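# Seat the feed hopper on the grinder inlet, then release

## Task

Place the feed hopper so that it sits fitted on the grinder's inlet, then open the gripper so the hopper is no longer held.

## Robot and tools

Robot: two six-joint arms, left_arm and right_arm, each with a two-finger parallel gripper. Base roots in the scene frame: left_arm at (-0.043, +0.374, 0) m, quat_wxyz (+0.995, 0, 0, +0.098); right_arm at (+0.013, -0.247, 0) m, quat_wxyz (+0.998, 0, 0, +0.065). Joint ranges in rad, base to hand: waist -2.880 to 2.880, shoulder 0.000 to 3.142, elbow 0.000 to 3.019, wrist pitch -1.693 to 1.571, wrist yaw -1.571 to 1.571, wrist roll -2.094 to 2.094. An elbow never quite straightens.

Frames: the scene frame has its origin on the table surface midway between the arms, +z up, +x outward over the table, and left_arm on the +y side. The arm names are not image directions. Each gripper has its own axes: fingers extend along its +z and close along its y. The reported end_effector_position is the point between the finger pads, roughly 1 cm short of the tips.

Result lines: the state line `left_arm: ...` | `right_arm: ...` gives each gripper's position (m) and quat_wxyz in the scene frame; it can be somewhat off, more so when an arm reaches far. grip_measured is the fingers' measured opening on the same scale you command; the last Joint positions value is that opening in metres. "Hand target" shows the pose the controller is currently driving toward. "pose unreachable" names an arm whose command the clearance check altered or stopped; HELD flags control steps where your row was not (fully) sent. FAULT, MOTOR HOT (from 85 °C) and OVER-TEMPERATURE FAULT (100 °C, the arm goes limp and drops) report stops and heat.

execute_actions: argument actions is a list holding zero or one item; optional pictures (boolean) asks for camera images. Empty list: just report the state. Motion item: {"rows": [...], "steps": n}, with 1 to 15 rows and n up to 15 (default 15), each step lasting 1/30 s; one row per step, the final row repeated if rows run out. Wait item: {"steps": n}, n up to 300, counted from the previous result, so your thinking time is included.

Row layout (also used by move's target): a single list of 14 numbers, each in [-1, 1], covering both arms even if one stays still: left dx, dy, dz, rx, ry, rz, opening, then right dx, dy, dz, rx, ry, rz, opening. The first six of each arm are an offset, not a pose: the desired gripper pose relative to that gripper's pose in the most recent result that reports it (before any such result in the scene, and for the second or later call within one reply, relative to where it is when the action begins). They are expressed in the gripper's own axes, not the scene frame. Scale: 1.0 equals 0.6 m for dx, dy, dz and 180 degrees for rotation; rx, ry, rz form one rotation vector. Every row is measured from that same reference, not stacked on the prior row. Opening is absolute: +1 fully open (0.094 m), -1 closed.

Motion limits: each step the command is clipped to within 70 mm and 16 degrees of the measured pose, then reached by damped inverse kinematics, favouring position over orientation. After an action the arm only continues to its last clipped target, so long moves need follow-up calls; check the reported pose. Arms tend to finish a centimetre or more low. Zero offsets are not idle: they pull the arm back to the reference pose and may let it sag. To keep an arm put, send the correction toward its wanted pose in the reply's first call and zeros afterwards, aiming higher if it still droops.

move: target is one 14-number row as above (same offset reference). speed in m/s, 0.002 to 0.5, default 0.25; rotation capped at twice that in rad/s. Grippers travel straight lines that end together, 0.5 to 10 s long (cut off at 10 s). Nothing is avoided, including the other arm. Openings are sent when the move begins. The "move:" line reports the ending (done, off_target, moving, held, fault) and limits: paced means a pose was clipped; held means steps were blocked, after which the arm may surge. Distance to each target is listed.

wait: seconds from 0 to 10; nothing new is sent. zoom_image: camera is cam_left_wrist or cam_right_wrist (both fisheye, 616x616), region [x0, y0, x1, y1] in pixels from the top-left, at most 504 by 504. read_manual: section "licences" only; no motion. finished_scene: scene number; ends and grades the scene irreversibly, so call it only once the hopper rests fitted and released.

Gripping: command an opening below grip_measured to hold; about 0.03 below is firm, less is lighter. Pads push up to roughly 50 to 62 N, less on very thin parts, with a brief spike at first contact. Readings may be off by around 1 mm per gripper.



Avoid: knocking or placing anything off the table (task fails), letting the arms collide or press on each other, dropping or slipping the hopper, fast contacts, and targets set far beyond a contact point. Holding loads heats motors, so don't linger while gripping. Occasional outside tugs may disturb the held part or loose items.

Each tool is called after "Request:" in YAML: its name, and indented under it one key for each argument.

## Session

Request:
execute_actions:
  actions: []

Scene clock: 0.00 s of 5400.00 s.
left_arm: end_effector_position=(+0.0535, +0.8189, +0.1688) grip_measured=+1.000 end_effector_quat_wxyz=(-0.309, -0.039, +0.813, +0.492) | right_arm: end_effector_position=(+0.5640, -0.8049, +0.3164) grip_measured=+1.000 end_effector_quat_wxyz=(+0.226, +0.738, +0.571, +0.281)
Joint positions: left_arm=[ 0.831  1.369  0.681 -0.013 -1.045  1.453  0.094] | right_arm=[-1.036  2.222  2.535 -1.362 -0.548  1.068  0.094]
Joint velocities: left_arm=[-0.005  0.005  0.002 -0.002  0.051  0.066  0.   ] | right_arm=[-0.015 -0.005  0.002 -0.002 -0.007 -0.037  0.   ]
Motor temperatures (°C, as the motors report them): left_arm=[24 25 23 22 23 22] | right_arm=[24 23 22 24 22 25]
Hand target (left_arm): +0.059, +0.827, +0.182; -0.301, -0.048, +0.808, +0.504
Hand target (right_arm): +0.566, -0.808, +0.323; +0.235, +0.734, +0.572, +0.281

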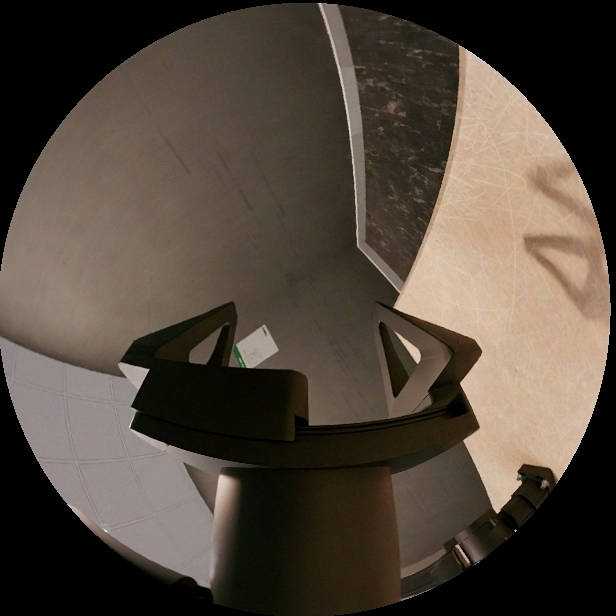

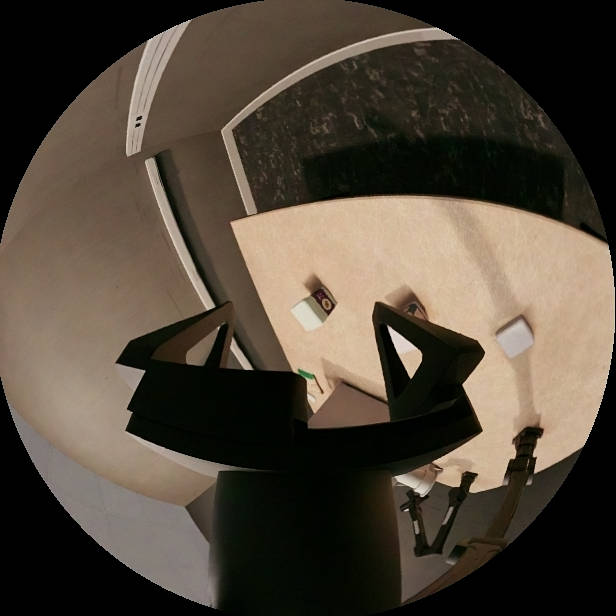

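Request:
move:
  target: [0.17,0.038,-0.845,0.343,-0.39,-0.082,1,0.82,-0.512,-0.468,0.029,0.028,-0.579,1]
  speed: 0.3

Scene clock: 7.40 s of 5400.00 s.
left_arm: end_effector_position=(+0.2408, +0.3979, +0.3565) grip_measured=+1.000 end_effector_quat_wxyz=(+0.265, +0.011, +0.964, +0.013) | right_arm: end_effector_position=(+0.2491, -0.2509, +0.3905) grip_measured=+1.000 end_effector_quat_wxyz=(+0.316, -0.004, +0.949, -0.002)
Joint positions: left_arm=[-0.09   0.772  1.104 -1.367  0.034  0.117  0.094] | right_arm=[-0.155  0.618  1.115 -1.425 -0.014 -0.029  0.094]
Joint velocities: left_arm=[-0.005 -0.005  0.002  0.012 -0.007 -0.022  0.   ] | right_arm=[ 0.005  0.005 -0.002  0.017  0.022 -0.051  0.   ]
Motor temperatures (°C, as the motors report them): left_arm=[24 25 26 22 23 22] | right_arm=[24 25 25 24 22 25]
Hand target (left_arm): +0.248, +0.396, +0.391; +0.305, +0.009, +0.952, +0.015
Hand target (right_arm): +0.247, -0.250, +0.385; +0.303, -0.000, +0.953, +0.001
Off the commanded pose (left_arm): 0.044 m, 6 deg.
Off the commanded pose (right_arm): 0.010 m, 1 deg.
After step 90, 0.77 s passed at rest.
move: off_target (left_arm)
camera_calibration (this result's frames):
cam_left_wrist: T_world_to_cam=[[-0.00405142, -0.999869, -0.0156976, 0.402689], [-0.995731, 0.00258614, 0.0922638, 0.208671], [-0.0922111, 0.0160044, -0.995611, 0.49809], [0, 0, 0, 1]] pos_world=[0.255341, 0.394124, 0.482973]
cam_right_wrist: T_world_to_cam=[[0.00204959, -0.999994, 0.00275651, -0.25246], [-0.999948, -0.00207709, -0.010012, 0.257431], [0.0100176, -0.00273584, -0.999946, 0.511334], [0, 0, 0, 1]] pos_world=[0.252813, -0.250525, 0.514579]

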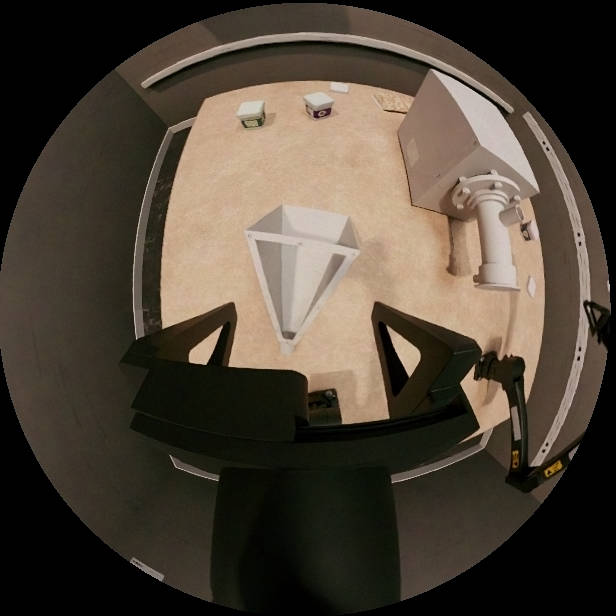

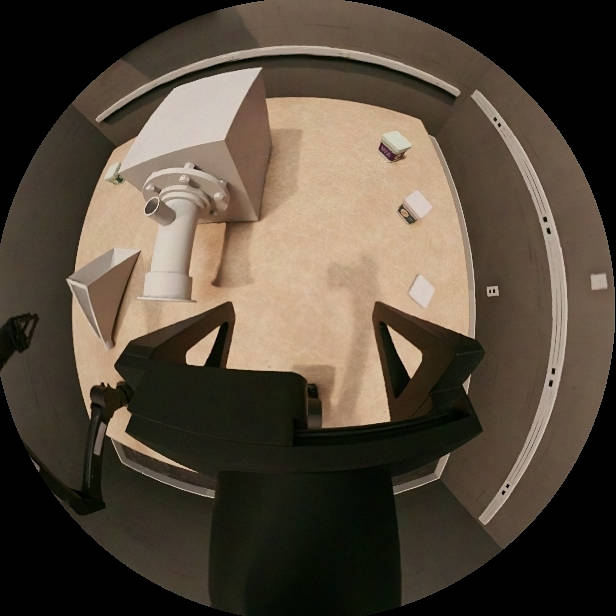

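Request:
zoom_image:
  camera: "cam_left_wrist"
  region: [220,190,380,370]

Request:
zoom_image:
  camera: "cam_left_wrist"
  region: [420,150,560,310]

Request:
zoom_image:
  camera: "cam_right_wrist"
  region: [50,150,250,370]

Region (220, 190, 380, 370) of cam_left_wrist's 616x616 image, scaled by 2.800, with more detail than that image has.

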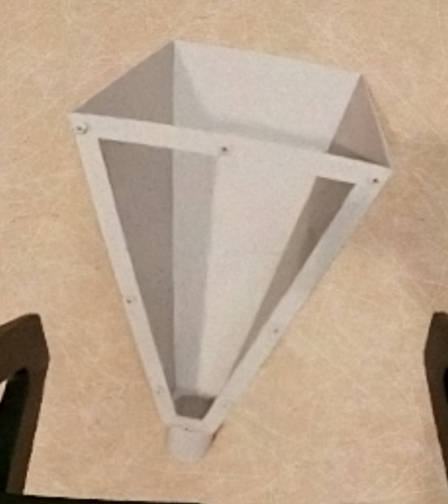

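Region (420, 150, 560, 310) of cam_left_wrist's 616x616 image, scaled by 3.150, with more detail than that image has; it fills the left 441 columns of this view, and the rest is white.

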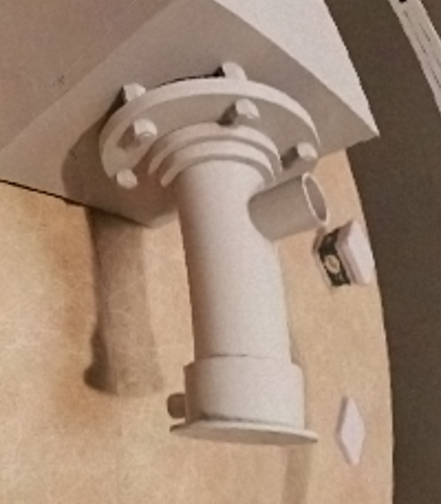

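Region (50, 150, 250, 370) of cam_right_wrist's 616x616 image, scaled by 2.291, with more detail than that image has; it fills the left 458 columns of this view, and the rest is white.

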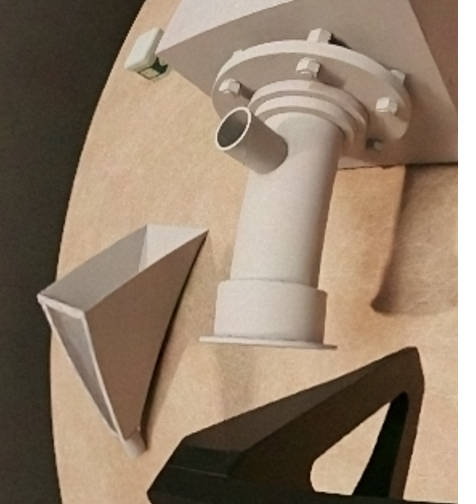

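Request:
move:
  target: [0.04,0.333,-0.08,0,0,0,1,-0.115,0.668,0.128,-0.0075,0.192,0.141,1]

Scene clock: 26.53 s of 5400.00 s.
left_arm: end_effector_position=(+0.1937, +0.5906, +0.3633) grip_measured=+1.000 end_effector_quat_wxyz=(+0.256, -0.003, +0.966, -0.019) | right_arm: end_effector_position=(+0.3482, +0.1383, +0.3428) grip_measured=+1.000 end_effector_quat_wxyz=(+0.006, +0.202, +0.977, +0.060)
Joint positions: left_arm=[ 0.78   1.012  1.266 -1.545  0.444  0.906  0.094] | right_arm=[ 0.709  1.626  1.842 -1.676 -0.05   1.25   0.094]
Joint velocities: left_arm=[-0.005 -0.005  0.002 -0.002  0.007  0.022  0.   ] | right_arm=[-0.015 -0.015  0.007  0.002 -0.007 -0.022  0.   ]
Motor temperatures (°C, as the motors report them): left_arm=[24 25 32 22 23 22] | right_arm=[24 24 28 24 22 25]
Hand target (left_arm): +0.195, +0.596, +0.390; +0.272, +0.007, +0.962, +0.004
Hand target (right_arm): +0.345, +0.144, +0.364; +0.013, +0.203, +0.976, +0.076
Off the commanded pose (left_arm): 0.030 m, 4 deg.
Off the commanded pose (right_arm): 0.028 m, 2 deg.
joint sent to its limit (right arm) — the command would take joint 4 (wrist pitch) past its lower limit, so that joint was sent only as far as its limit.
After step 90, 13.93 s passed at rest.
move: off_target (left_arm, right_arm)
camera_calibration (this result's frames):
cam_left_wrist: T_world_to_cam=[[0.00561262, -0.998595, 0.0526924, 0.567778], [-0.99396, 0.000203986, 0.109739, 0.15536], [-0.109596, -0.0529901, -0.992563, 0.540427], [0, 0, 0, 1]] pos_world=[0.210464, 0.595586, 0.489442]
cam_right_wrist: T_world_to_cam=[[-0.399613, -0.908816, -0.119845, 0.305961], [-0.760221, 0.255507, 0.597311, 0.0295805], [-0.512225, 0.329802, -0.793005, 0.528632], [0, 0, 0, 1]] pos_world=[0.415532, 0.0961609, 0.438207]

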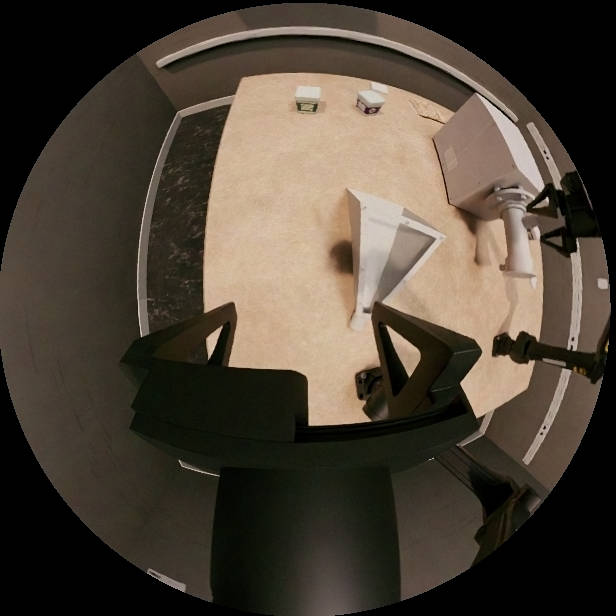

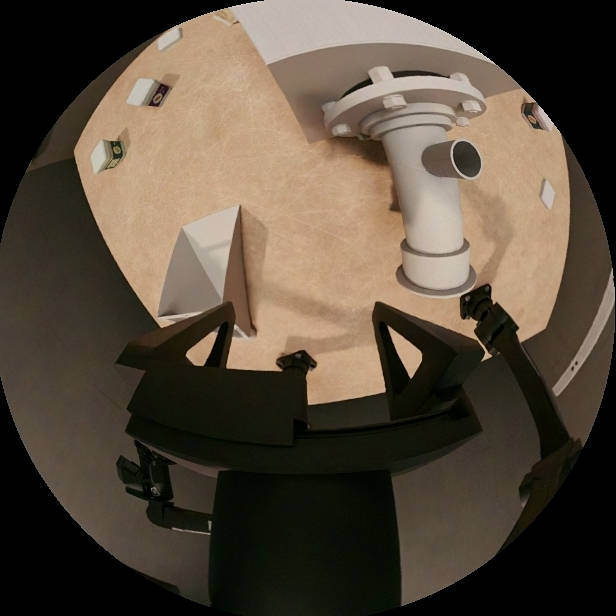

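Request:
zoom_image:
  camera: "cam_right_wrist"
  region: [140,180,300,360]

Request:
zoom_image:
  camera: "cam_left_wrist"
  region: [310,170,470,350]

Region (140, 180, 300, 360) of cam_right_wrist's 616x616 image, scaled by 2.800, with more detail than that image has.

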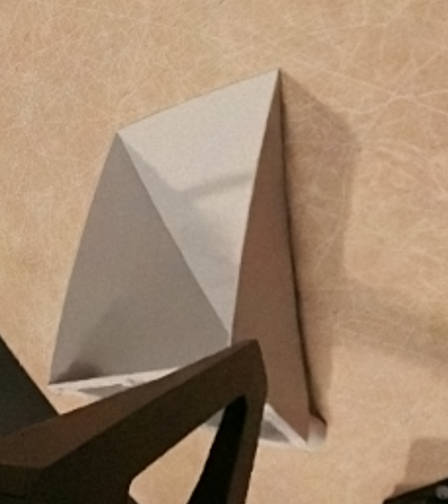

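Region (310, 170, 470, 350) of cam_left_wrist's 616x616 image, scaled by 2.800, with more detail than that image has.

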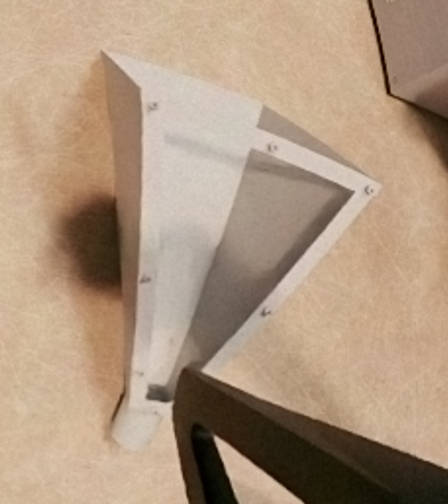

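Request:
move:
  target: [-0.025,0,-0.043,0,0,0,1,-0.052,0.26,0.367,0.01,0,0,1]
  speed: 0.2

Scene clock: 56.80 s of 5400.00 s.
left_arm: end_effector_position=(+0.1902, +0.5853, +0.3693) grip_measured=+1.000 end_effector_quat_wxyz=(+0.245, -0.006, +0.969, -0.036) | right_arm: end_effector_position=(+0.4459, +0.2737, +0.1277) grip_measured=+1.000 end_effector_quat_wxyz=(-0.011, +0.204, +0.979, +0.022)
Joint positions: left_arm=[ 0.78   1.025  1.297 -1.605  0.445  0.909  0.094] | right_arm=[ 0.738  2.163  2.076 -1.455 -0.04   1.28   0.094]
Joint velocities: left_arm=[-0.005 -0.005 -0.027 -0.012  0.022 -0.051  0.   ] | right_arm=[ 0.005 -0.005  0.012  0.017 -0.037 -0.037  0.   ]
Motor temperatures (°C, as the motors report them): left_arm=[24 25 36 22 24 22] | right_arm=[24 26 34 24 22 25]
Hand target (left_arm): +0.193, +0.591, +0.393; +0.257, -0.003, +0.966, -0.019
Hand target (right_arm): +0.448, +0.292, +0.145; +0.003, +0.202, +0.978, +0.045
Off the commanded pose (left_arm): 0.025 m, 2 deg.
Off the commanded pose (right_arm): 0.025 m, 3 deg.
After step 90, 25.20 s passed at rest.
move: off_target (left_arm, right_arm)
camera_calibration (this result's frames):
cam_left_wrist: T_world_to_cam=[[0.0044769, -0.996262, 0.0862688, 0.548615], [-0.991125, 0.007041, 0.132746, 0.138145], [-0.132857, -0.0860975, -0.987389, 0.567651], [0, 0, 0, 1]] pos_world=[0.20988, 0.594465, 0.494826]
cam_right_wrist: T_world_to_cam=[[-0.405798, -0.913191, -0.0375635, 0.435727], [-0.72937, 0.298798, 0.615418, 0.169756], [-0.55077, 0.277133, -0.787306, 0.394348], [0, 0, 0, 1]] pos_world=[0.517827, 0.237892, 0.222369]

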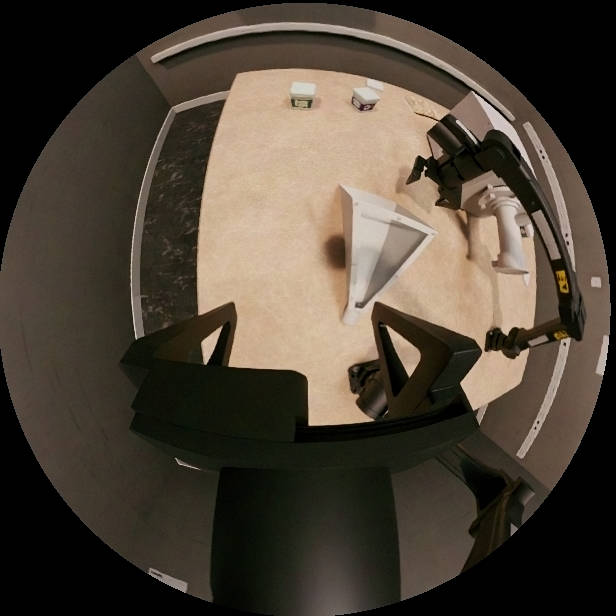

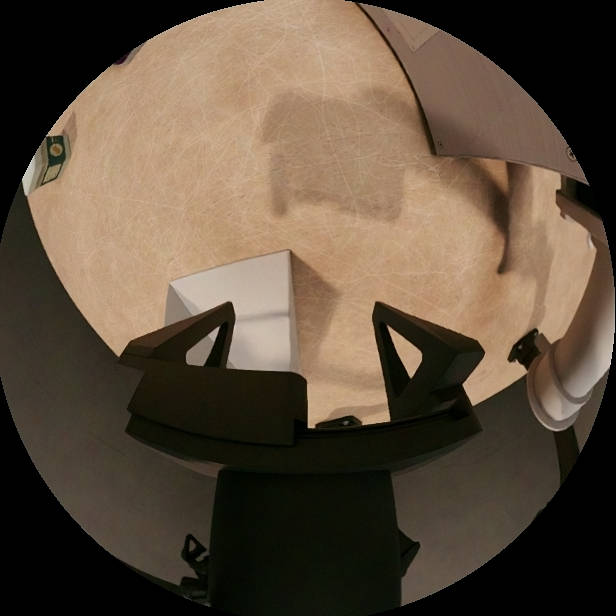

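Request:
move:
  target: [-0.02,0.01,-0.04,0,0,0,1,0.142,0.03,0.027,-0.05,0,0,0.3]
  speed: 0.08

Scene clock: 59.40 s of 5400.00 s.
left_arm: end_effector_position=(+0.1876, +0.5844, +0.3725) grip_measured=+1.000 end_effector_quat_wxyz=(+0.232, -0.012, +0.971, -0.054) | right_arm: end_effector_position=(+0.3789, +0.3162, +0.1069) grip_measured=+0.302 end_effector_quat_wxyz=(+0.001, +0.202, +0.976, +0.085)
Joint positions: left_arm=[ 0.785  1.05   1.328 -1.661  0.445  0.914  0.094] | right_arm=[ 0.85   2.06   1.84  -1.192 -0.062  1.393  0.061]
Joint velocities: left_arm=[-0.005  0.005  0.007 -0.002 -0.051 -0.022  0.   ] | right_arm=[-0.015 -0.024  0.007  0.012  0.007 -0.007  0.   ]
Motor temperatures (°C, as the motors report them): left_arm=[24 25 36 22 24 22] | right_arm=[24 27 34 24 22 25]
Hand target (left_arm): +0.189, +0.592, +0.395; +0.245, -0.006, +0.969, -0.035
Hand target (right_arm): +0.374, +0.323, +0.113; +0.003, +0.203, +0.974, +0.098
Off the commanded pose (left_arm): 0.025 m, 3 deg.
Off the commanded pose (right_arm): 0.013 m, 2 deg.
move: off_target (left_arm, right_arm)
camera_calibration (this result's frames):
cam_left_wrist: T_world_to_cam=[[0.00828882, -0.992199, 0.124392, 0.530158], [-0.987179, 0.0117107, 0.15919, 0.12186], [-0.159404, -0.124116, -0.97938, 0.59465], [0, 0, 0, 1]] pos_world=[0.210693, 0.5984, 0.497042]
cam_right_wrist: T_world_to_cam=[[-0.399192, -0.901697, -0.166096, 0.45419], [-0.760375, 0.224354, 0.609504, 0.156946], [-0.512323, 0.369604, -0.775189, 0.284192], [0, 0, 0, 1]] pos_world=[0.446245, 0.269291, 0.200082]

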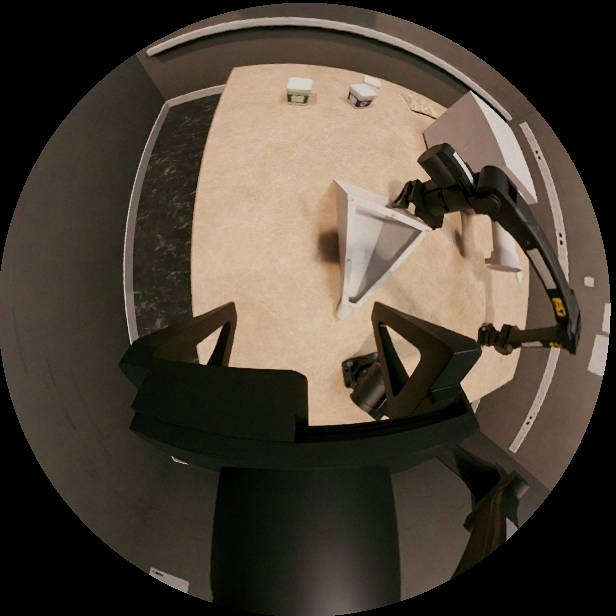

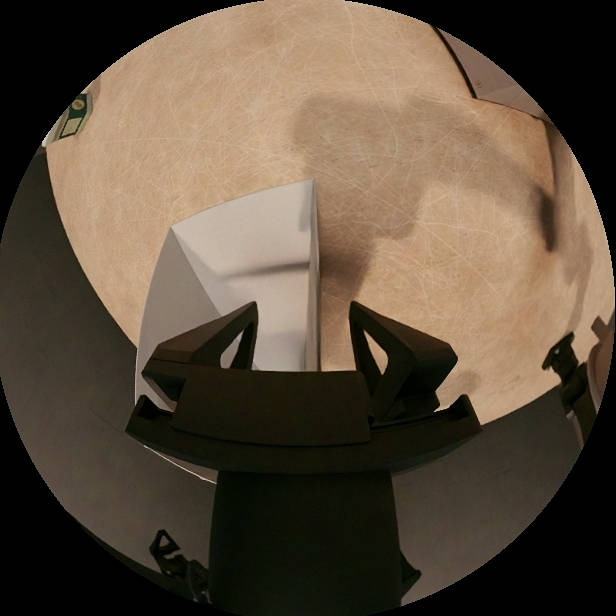

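Request:
move:
  target: [-0.02,0.01,-0.04,0,0,0,1,0.008,-0.008,0.012,0,0,0,-0.6]
  speed: 0.05

Request:
zoom_image:
  camera: "cam_left_wrist"
  region: [360,140,480,260]

Scene clock: 61.50 s of 5400.00 s.
left_arm: end_effector_position=(+0.1869, +0.5852, +0.3751) grip_measured=+1.000 end_effector_quat_wxyz=(+0.224, -0.016, +0.972, -0.064) | right_arm: end_effector_position=(+0.3768, +0.3128, +0.1027) grip_measured=-0.598 end_effector_quat_wxyz=(+0.001, +0.203, +0.976, +0.083)
Joint positions: left_arm=[ 0.789  1.068  1.35  -1.691  0.445  0.914  0.094] | right_arm=[ 0.85   2.055  1.82  -1.181 -0.061  1.395  0.019]
Joint velocities: left_arm=[-0.015 -0.015 -0.002 -0.012 -0.051  0.007  0.   ] | right_arm=[-0.005  0.015  0.007 -0.002 -0.007 -0.007  0.   ]
Motor temperatures (°C, as the motors report them): left_arm=[24 25 36 22 24 22] | right_arm=[24 27 33 24 22 25]
Hand target (left_arm): +0.187, +0.592, +0.398; +0.238, -0.014, +0.970, -0.045
Hand target (right_arm): +0.373, +0.315, +0.099; +0.001, +0.202, +0.976, +0.085
Off the commanded pose (left_arm): 0.025 m, 2 deg.
Off the commanded pose (right_arm): 0.006 m, 0 deg.
joint sent to its limit (left arm) — the command would take joint 4 (wrist pitch) past its lower limit, so that joint was sent only as far as its limit.
move: off_target (left_arm)
camera_calibration (this result's frames):
cam_left_wrist: T_world_to_cam=[[0.0133228, -0.989231, 0.145756, 0.519964], [-0.984793, 0.0122713, 0.173299, 0.114681], [-0.173222, -0.145848, -0.974024, 0.610446], [0, 0, 0, 1]] pos_world=[0.211752, 0.60199, 0.498928]
cam_right_wrist: T_world_to_cam=[[-0.40098, -0.901689, -0.161776, 0.449803], [-0.758989, 0.228108, 0.609838, 0.156981], [-0.512982, 0.367319, -0.775839, 0.282169], [0, 0, 0, 1]] pos_world=[0.444256, 0.266128, 0.195951]

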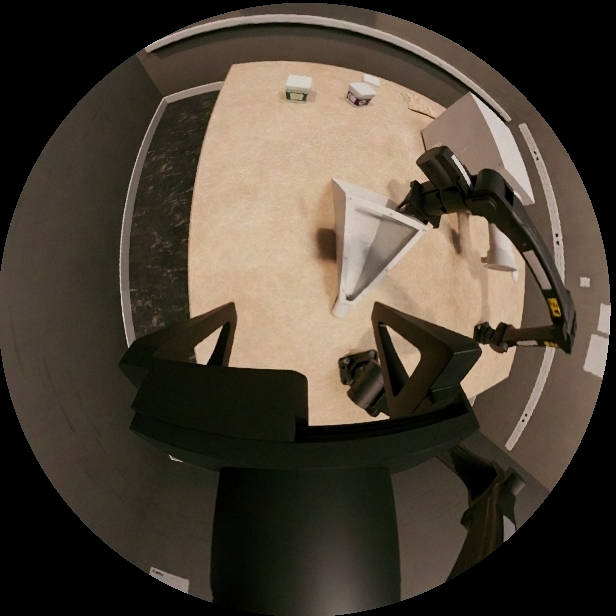

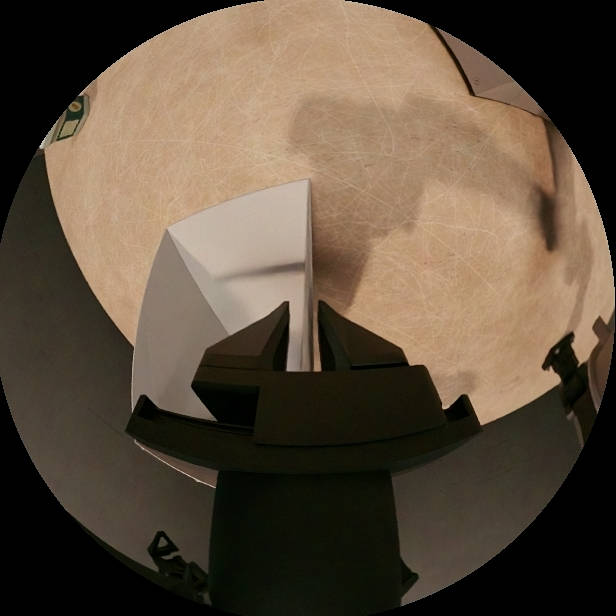

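Region (360, 140, 480, 260) of cam_left_wrist's 616x616 image, scaled by 4.200, with more detail than that image has.

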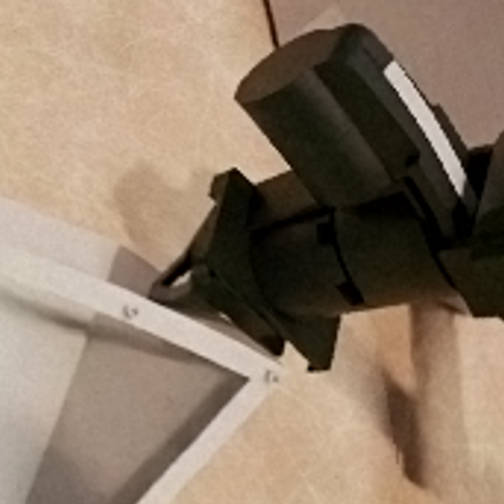

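Request:
move:
  target: [-0.02,0.01,-0.03,0,-0.04,0,1,0.008,-0.01,0.022,0,0,0,-0.7]
  speed: 0.05

Request:
move:
  target: [0,0,0,0,0,0,1,0,0,0,0,0,0,-1]
  speed: 0.05

Scene clock: 63.60 s of 5400.00 s.
left_arm: end_effector_position=(+0.1903, +0.5887, +0.3843) grip_measured=+1.000 end_effector_quat_wxyz=(+0.272, -0.028, +0.958, -0.083) | right_arm: end_effector_position=(+0.3767, +0.3118, +0.1022) grip_measured=-0.698 end_effector_quat_wxyz=(+0.005, +0.203, +0.975, +0.090)
Joint positions: left_arm=[ 0.839  1.068  1.35  -1.681  0.553  0.928  0.094] | right_arm=[ 0.85   2.042  1.797 -1.154 -0.058  1.395  0.014]
Joint velocities: left_arm=[-0.005 -0.005  0.002 -0.007 -0.022  0.051  0.   ] | right_arm=[-0.015 -0.005  0.007  0.002  0.007 -0.022 -0.   ]
Motor temperatures (°C, as the motors report them): left_arm=[24 25 36 22 24 22] | right_arm=[24 27 33 24 22 25]
Hand target (left_arm): +0.190, +0.594, +0.396; +0.286, -0.020, +0.956, -0.062
Hand target (right_arm): +0.371, +0.311, +0.089; +0.001, +0.203, +0.976, +0.083
Off the commanded pose (left_arm): 0.012 m, 3 deg.
Off the commanded pose (right_arm): 0.015 m, 1 deg.
move: off_target (left_arm, right_arm)
camera_calibration (this result's frames):
cam_left_wrist: T_world_to_cam=[[0.0172677, -0.981883, 0.188698, 0.500541], [-0.997064, -0.00282809, 0.0765253, 0.164807], [-0.0746052, -0.189465, -0.979049, 0.629297], [0, 0, 0, 1]] pos_world=[0.202629, 0.611168, 0.509049]
cam_right_wrist: T_world_to_cam=[[-0.399451, -0.899455, -0.177255, 0.449107], [-0.765765, 0.221062, 0.603933, 0.162802], [-0.504026, 0.376977, -0.777075, 0.275805], [0, 0, 0, 1]] pos_world=[0.443077, 0.26399, 0.195606]

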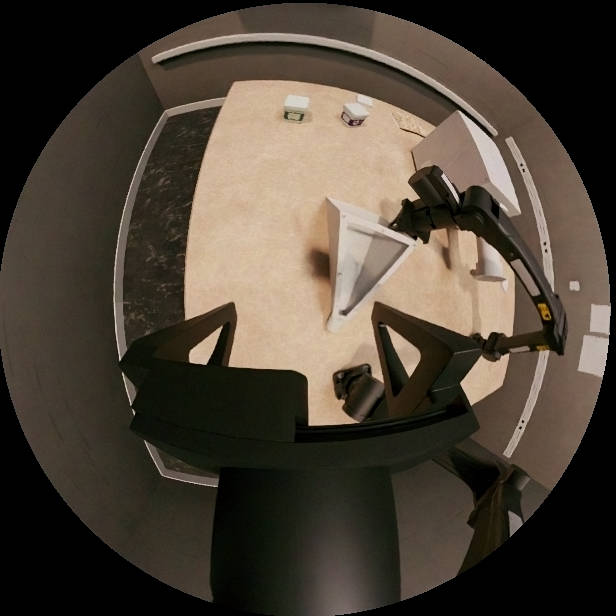

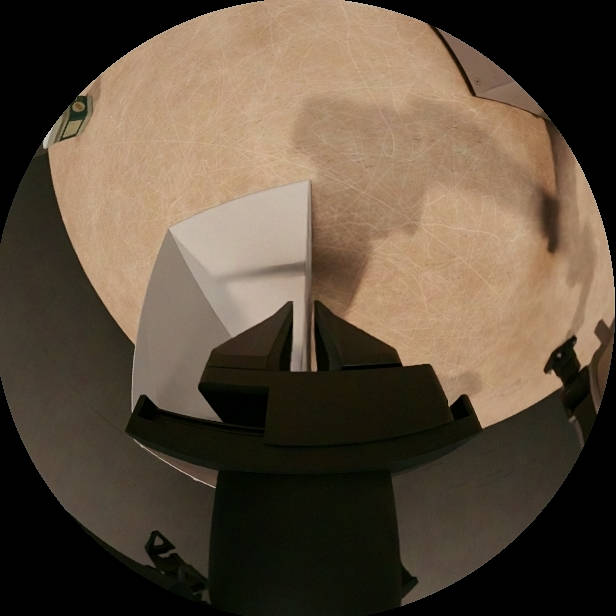

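Scene clock: 64.10 s of 5400.00 s.
left_arm: end_effector_position=(+0.1903, +0.5887, +0.3843) grip_measured=+1.000 end_effector_quat_wxyz=(+0.272, -0.028, +0.958, -0.083) | right_arm: end_effector_position=(+0.3772, +0.3110, +0.1026) grip_measured=-0.964 end_effector_quat_wxyz=(+0.005, +0.209, +0.974, +0.090)
Joint positions: left_arm=[ 0.839  1.068  1.35  -1.681  0.553  0.928  0.094] | right_arm=[ 0.849  2.041  1.796 -1.155 -0.056  1.407  0.002]
Joint velocities: left_arm=[ 0.005 -0.005 -0.002 -0.012 -0.066  0.051  0.   ] | right_arm=[-0.024 -0.005  0.012 -0.002 -0.022 -0.037  0.001]
Motor temperatures (°C, as the motors report them): left_arm=[24 25 36 22 24 22] | right_arm=[24 28 33 24 22 25]
Hand target (left_arm): +0.190, +0.589, +0.384; +0.272, -0.028, +0.958, -0.083
Hand target (right_arm): +0.377, +0.312, +0.102; +0.005, +0.203, +0.975, +0.090
Off the commanded pose (left_arm): 0.000 m, 0 deg.
Off the commanded pose (right_arm): 0.001 m, 1 deg.
move: done
camera_calibration (this result's frames):
cam_left_wrist: T_world_to_cam=[[0.0172677, -0.981883, 0.188698, 0.500541], [-0.997064, -0.00282809, 0.0765253, 0.164807], [-0.0746052, -0.189465, -0.979049, 0.629297], [0, 0, 0, 1]] pos_world=[0.202629, 0.611168, 0.509049]
cam_right_wrist: T_world_to_cam=[[-0.41168, -0.894127, -0.176229, 0.451497], [-0.762212, 0.231819, 0.604394, 0.158381], [-0.499552, 0.383141, -0.77695, 0.273015], [0, 0, 0, 1]] pos_world=[0.442977, 0.262376, 0.195961]

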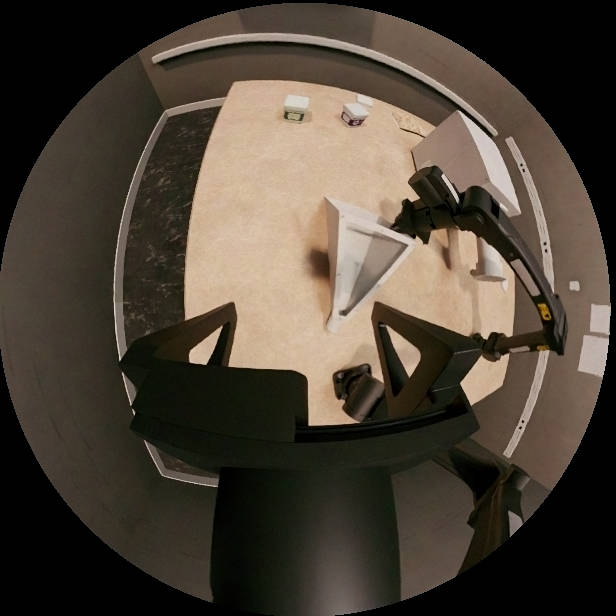

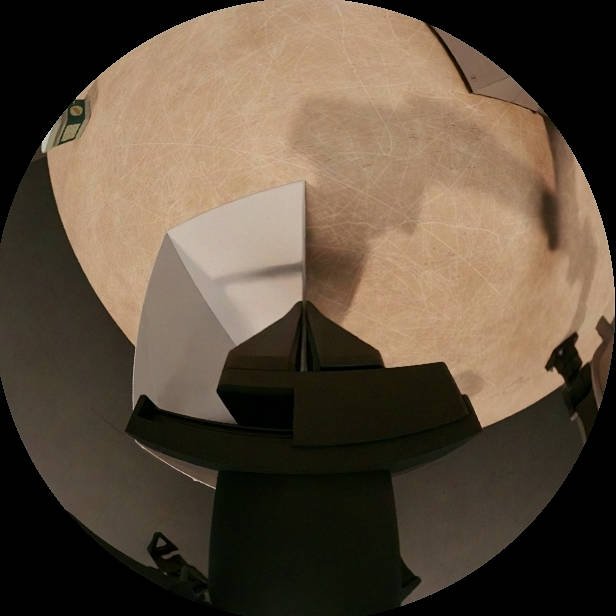

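Request:
move:
  target: [-0.01,0,-0.02,0,0,0,1,-0.046,-0.029,-0.36,-0.05,-0.107,-0.064,-1]
  speed: 0.08

Scene clock: 73.10 s of 5400.00 s.
left_arm: end_effector_position=(+0.1892, +0.5870, +0.3839) grip_measured=+1.000 end_effector_quat_wxyz=(+0.269, -0.029, +0.959, -0.087) | right_arm: end_effector_position=(+0.3868, +0.2387, +0.2337) grip_measured=-0.965 end_effector_quat_wxyz=(+0.165, +0.119, +0.976, +0.072)
Joint positions: left_arm=[ 0.839  1.068  1.35  -1.691  0.553  0.928  0.094] | right_arm=[ 0.849  1.768  1.708 -1.227  0.227  1.189  0.002]
Joint velocities: left_arm=[ 0.005 -0.015 -0.007 -0.002 -0.037  0.081  0.   ] | right_arm=[ 0.005  0.005 -0.002  0.007  0.007  0.037  0.   ]
Motor temperatures (°C, as the motors report them): left_arm=[24 26 34 22 24 22] | right_arm=[24 29 32 24 22 25]
Hand target (left_arm): +0.189, +0.591, +0.397; +0.275, -0.030, +0.958, -0.078
Hand target (right_arm): +0.381, +0.245, +0.305; +0.192, +0.120, +0.965, +0.131
Off the commanded pose (left_arm): 0.014 m, 1 deg.
Off the commanded pose (right_arm): 0.078 m, 7 deg; position clipped at the last step of the last action.
joint sent to its limit (left arm) — the command would take joint 4 (wrist pitch) past its lower limit, so that joint was sent only as far as its limit.
After step 90, 2.80 s passed at rest.
move: off_target (left_arm, right_arm); limits=paced
camera_calibration (this result's frames):
cam_left_wrist: T_world_to_cam=[[0.0182065, -0.980304, 0.196655, 0.494716], [-0.996679, -0.0021807, 0.0814027, 0.161448], [-0.0793705, -0.197484, -0.977088, 0.633397], [0, 0, 0, 1]] pos_world=[0.202177, 0.610409, 0.508454]
cam_right_wrist: T_world_to_cam=[[-0.214068, -0.959945, -0.180778, 0.354257], [-0.939169, 0.151377, 0.308295, 0.260076], [-0.268581, 0.235777, -0.933956, 0.389948], [0, 0, 0, 1]] pos_world=[0.424823, 0.208757, 0.348056]

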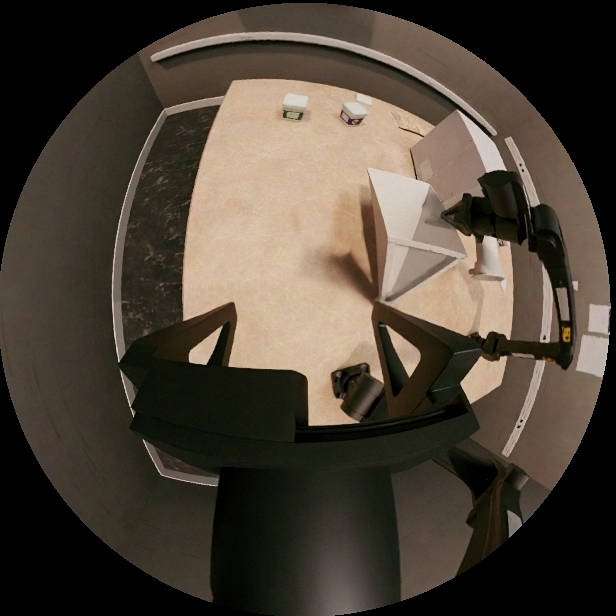

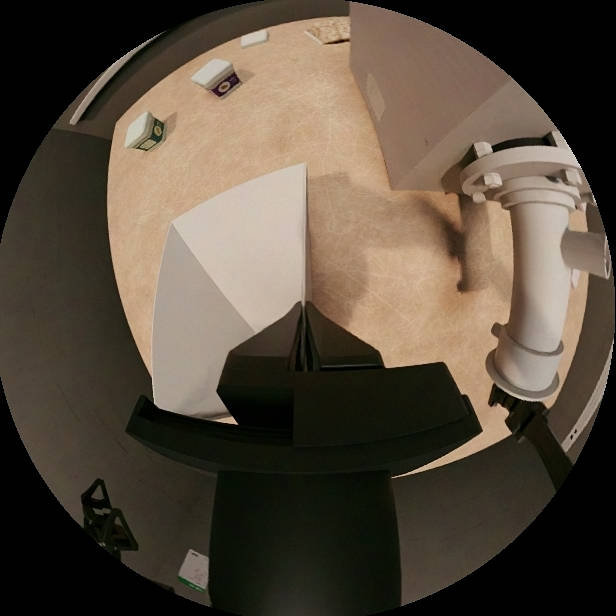

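Request:
move:
  target: [0.208,-0.41,0.328,-0.044,-0.076,0.038,1,-0.178,0.02,-0.055,-0.039,-0.013,0.006,-1]
  speed: 0.12

Scene clock: 81.87 s of 5400.00 s.
left_arm: end_effector_position=(+0.1868, +0.3113, +0.1888) grip_measured=+1.000 end_effector_quat_wxyz=(+0.369, +0.014, +0.929, +0.027) | right_arm: end_effector_position=(+0.4350, +0.2014, +0.2137) grip_measured=-0.965 end_effector_quat_wxyz=(+0.142, +0.104, +0.983, +0.060)
Joint positions: left_arm=[-0.751  0.427  0.488 -0.974 -0.406 -0.385  0.094] | right_arm=[ 0.733  1.793  1.698 -1.213  0.165  1.052  0.002]
Joint velocities: left_arm=[ 0.005  0.005 -0.002  0.002 -0.037 -0.11   0.   ] | right_arm=[ 0.005 -0.005 -0.012  0.012  0.037 -0.051 -0.001]
Motor temperatures (°C, as the motors report them): left_arm=[24 26 34 22 24 22] | right_arm=[24 30 36 24 22 25]
Hand target (left_arm): +0.190, +0.308, +0.192; +0.377, +0.008, +0.926, +0.019
Hand target (right_arm): +0.463, +0.213, +0.285; +0.192, +0.118, +0.965, +0.131
Off the commanded pose (left_arm): 0.014 m, 4 deg.
Off the commanded pose (right_arm): 0.097 m, 10 deg; position clipped at the last step of the last action.
After step 90, 2.33 s passed at rest.
move: off_target (left_arm, right_arm); limits=paced
camera_calibration (this result's frames):
cam_left_wrist: T_world_to_cam=[[-0.000850669, -0.999043, -0.0437381, 0.317645], [-0.991912, 0.0063945, -0.126768, 0.210078], [0.126926, 0.0432765, -0.990968, 0.277269], [0, 0, 0, 1]] pos_world=[0.173456, 0.303998, 0.315289]
cam_right_wrist: T_world_to_cam=[[-0.192792, -0.970013, -0.148008, 0.310877], [-0.927926, 0.131188, 0.348917, 0.30759], [-0.319037, 0.204609, -0.925392, 0.419411], [0, 0, 0, 1]] pos_world=[0.479163, 0.175387, 0.326809]

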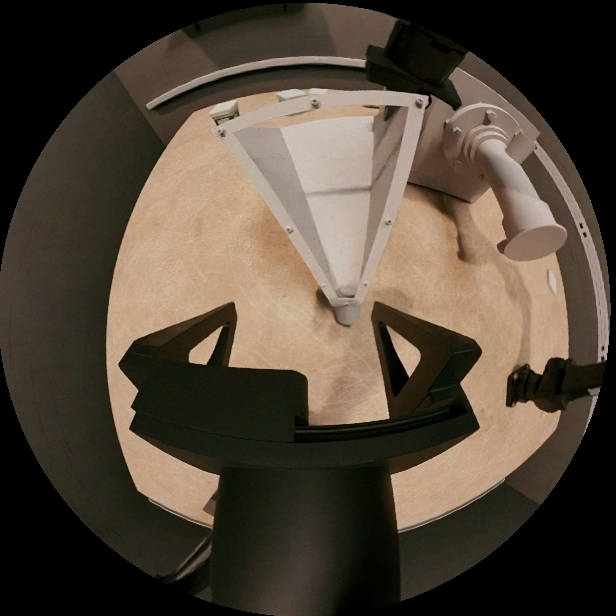

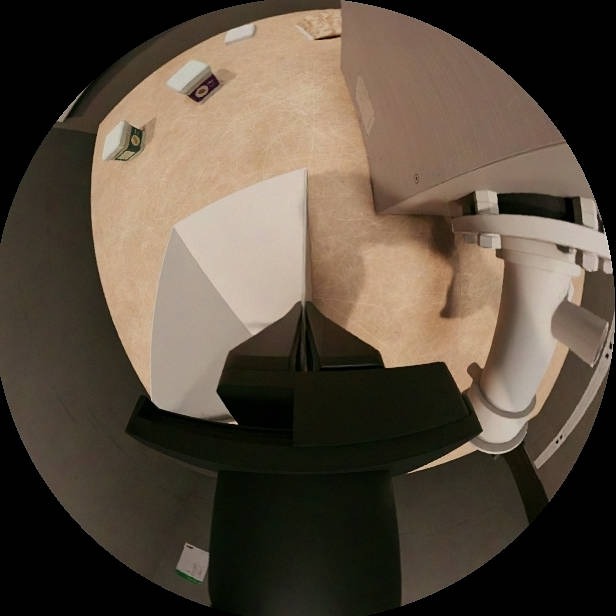

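Request:
zoom_image:
  camera: "cam_left_wrist"
  region: [260,200,420,340]

Region (260, 200, 420, 340) of cam_left_wrist's 616x616 image, scaled by 3.150, with more detail than that image has; it fills the top 441 rows of this view, and the rest is white.

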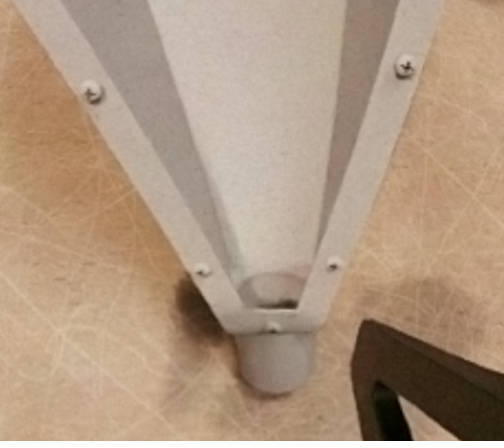

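Request:
move:
  target: [0.035,-0.087,0.113,0.013,0.035,-0.059,1,-0.065,0.04,-0.095,-0.047,-0.029,0.015,-1]
  speed: 0.1

Scene clock: 87.53 s of 5400.00 s.
left_arm: end_effector_position=(+0.2164, +0.2691, +0.1220) grip_measured=+1.000 end_effector_quat_wxyz=(+0.312, -0.062, +0.948, -0.014) | right_arm: end_effector_position=(+0.4354, +0.2021, +0.2093) grip_measured=-0.965 end_effector_quat_wxyz=(+0.142, +0.103, +0.983, +0.061)
Joint positions: left_arm=[-0.793  0.735  0.44  -0.733 -0.351 -0.63   0.094] | right_arm=[ 0.732  1.795  1.689 -1.2    0.163  1.049  0.002]
Joint velocities: left_arm=[ 0.005 -0.005  0.017 -0.007 -0.022 -0.051  0.   ] | right_arm=[ 0.005 -0.005  0.007 -0.022 -0.11   0.007 -0.001]
Motor temperatures (°C, as the motors report them): left_arm=[24 25 33 22 24 22] | right_arm=[24 30 38 24 22 25]
Hand target (left_arm): +0.218, +0.263, +0.124; +0.318, -0.065, +0.946, -0.025
Hand target (right_arm): +0.454, +0.208, +0.282; +0.192, +0.117, +0.966, +0.131
Off the commanded pose (left_arm): 0.006 m, 1 deg.
Off the commanded pose (right_arm): 0.077 m, 10 deg.
After step 90, 1.17 s passed at rest.
move: off_target (right_arm); limits=paced
camera_calibration (this result's frames):
cam_left_wrist: T_world_to_cam=[[0.116864, -0.989768, 0.0818698, 0.229354], [-0.993055, -0.117585, -0.00402002, 0.249809], [0.0136055, -0.0808314, -0.996635, 0.267755], [0, 0, 0, 1]] pos_world=[0.217628, 0.278024, 0.249081]
cam_right_wrist: T_world_to_cam=[[-0.189805, -0.970286, -0.150062, 0.310139], [-0.928444, 0.127669, 0.348844, 0.310406], [-0.319321, 0.205537, -0.925089, 0.415222], [0, 0, 0, 1]] pos_world=[0.47965, 0.175951, 0.322374]

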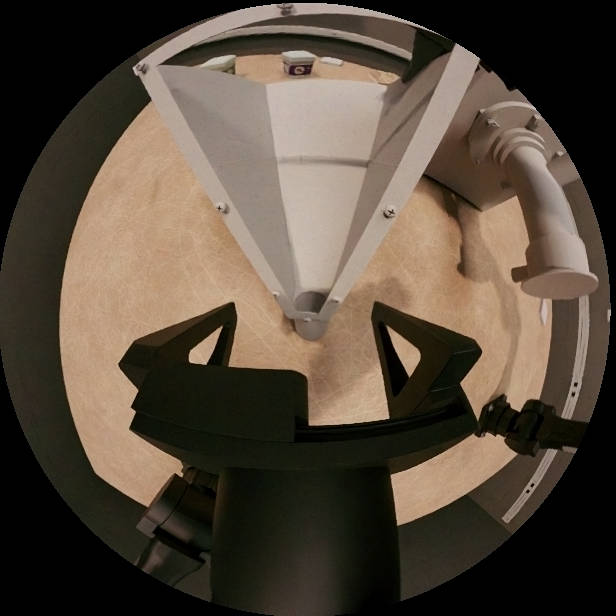

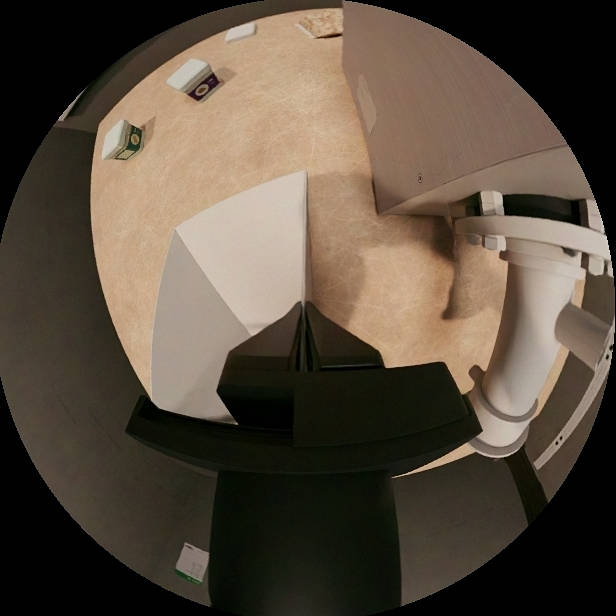

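Request:
move:
  target: [0,-0.012,0.09,0,0,0,1,-0.05,0.03,-0.105,-0.047,-0.029,0.015,-1]
  speed: 0.06

Scene clock: 90.43 s of 5400.00 s.
left_arm: end_effector_position=(+0.2452, +0.2609, +0.0797) grip_measured=+1.000 end_effector_quat_wxyz=(+0.307, -0.063, +0.949, -0.014) | right_arm: end_effector_position=(+0.4335, +0.1984, +0.2133) grip_measured=-0.965 end_effector_quat_wxyz=(+0.148, +0.102, +0.982, +0.065)
Joint positions: left_arm=[-0.747  0.937  0.406 -0.494 -0.323 -0.593  0.094] | right_arm=[ 0.732  1.774  1.669 -1.186  0.167  1.046  0.002]
Joint velocities: left_arm=[-0.005 -0.005  0.002 -0.002  0.022 -0.007  0.   ] | right_arm=[-0.005 -0.005  0.007  0.002 -0.051  0.051 -0.   ]
Motor temperatures (°C, as the motors report them): left_arm=[24 25 33 22 24 22] | right_arm=[24 30 38 24 22 25]
Hand target (left_arm): +0.249, +0.262, +0.080; +0.312, -0.063, +0.948, -0.015
Hand target (right_arm): +0.444, +0.205, +0.280; +0.191, +0.116, +0.966, +0.132
Off the commanded pose (left_arm): 0.004 m, 1 deg.
Off the commanded pose (right_arm): 0.069 m, 10 deg.
move: off_target (right_arm)
camera_calibration (this result's frames):
cam_left_wrist: T_world_to_cam=[[0.119077, -0.989598, 0.0807211, 0.22084], [-0.99288, -0.118933, 0.00661041, 0.276731], [0.00305873, -0.0809335, -0.996715, 0.227201], [0, 0, 0, 1]] pos_world=[0.247769, 0.269844, 0.206799]
cam_right_wrist: T_world_to_cam=[[-0.18727, -0.969311, -0.159269, 0.307495], [-0.932727, 0.124604, 0.338369, 0.312429], [-0.308139, 0.211921, -0.927437, 0.413437], [0, 0, 0, 1]] pos_world=[0.476392, 0.171513, 0.326695]

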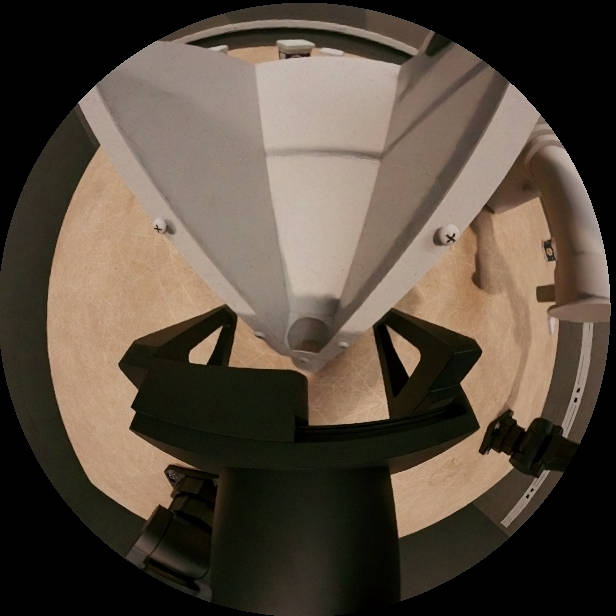

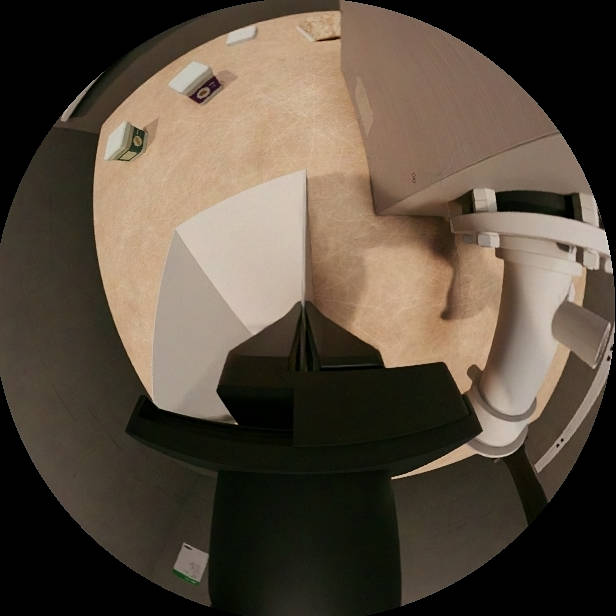

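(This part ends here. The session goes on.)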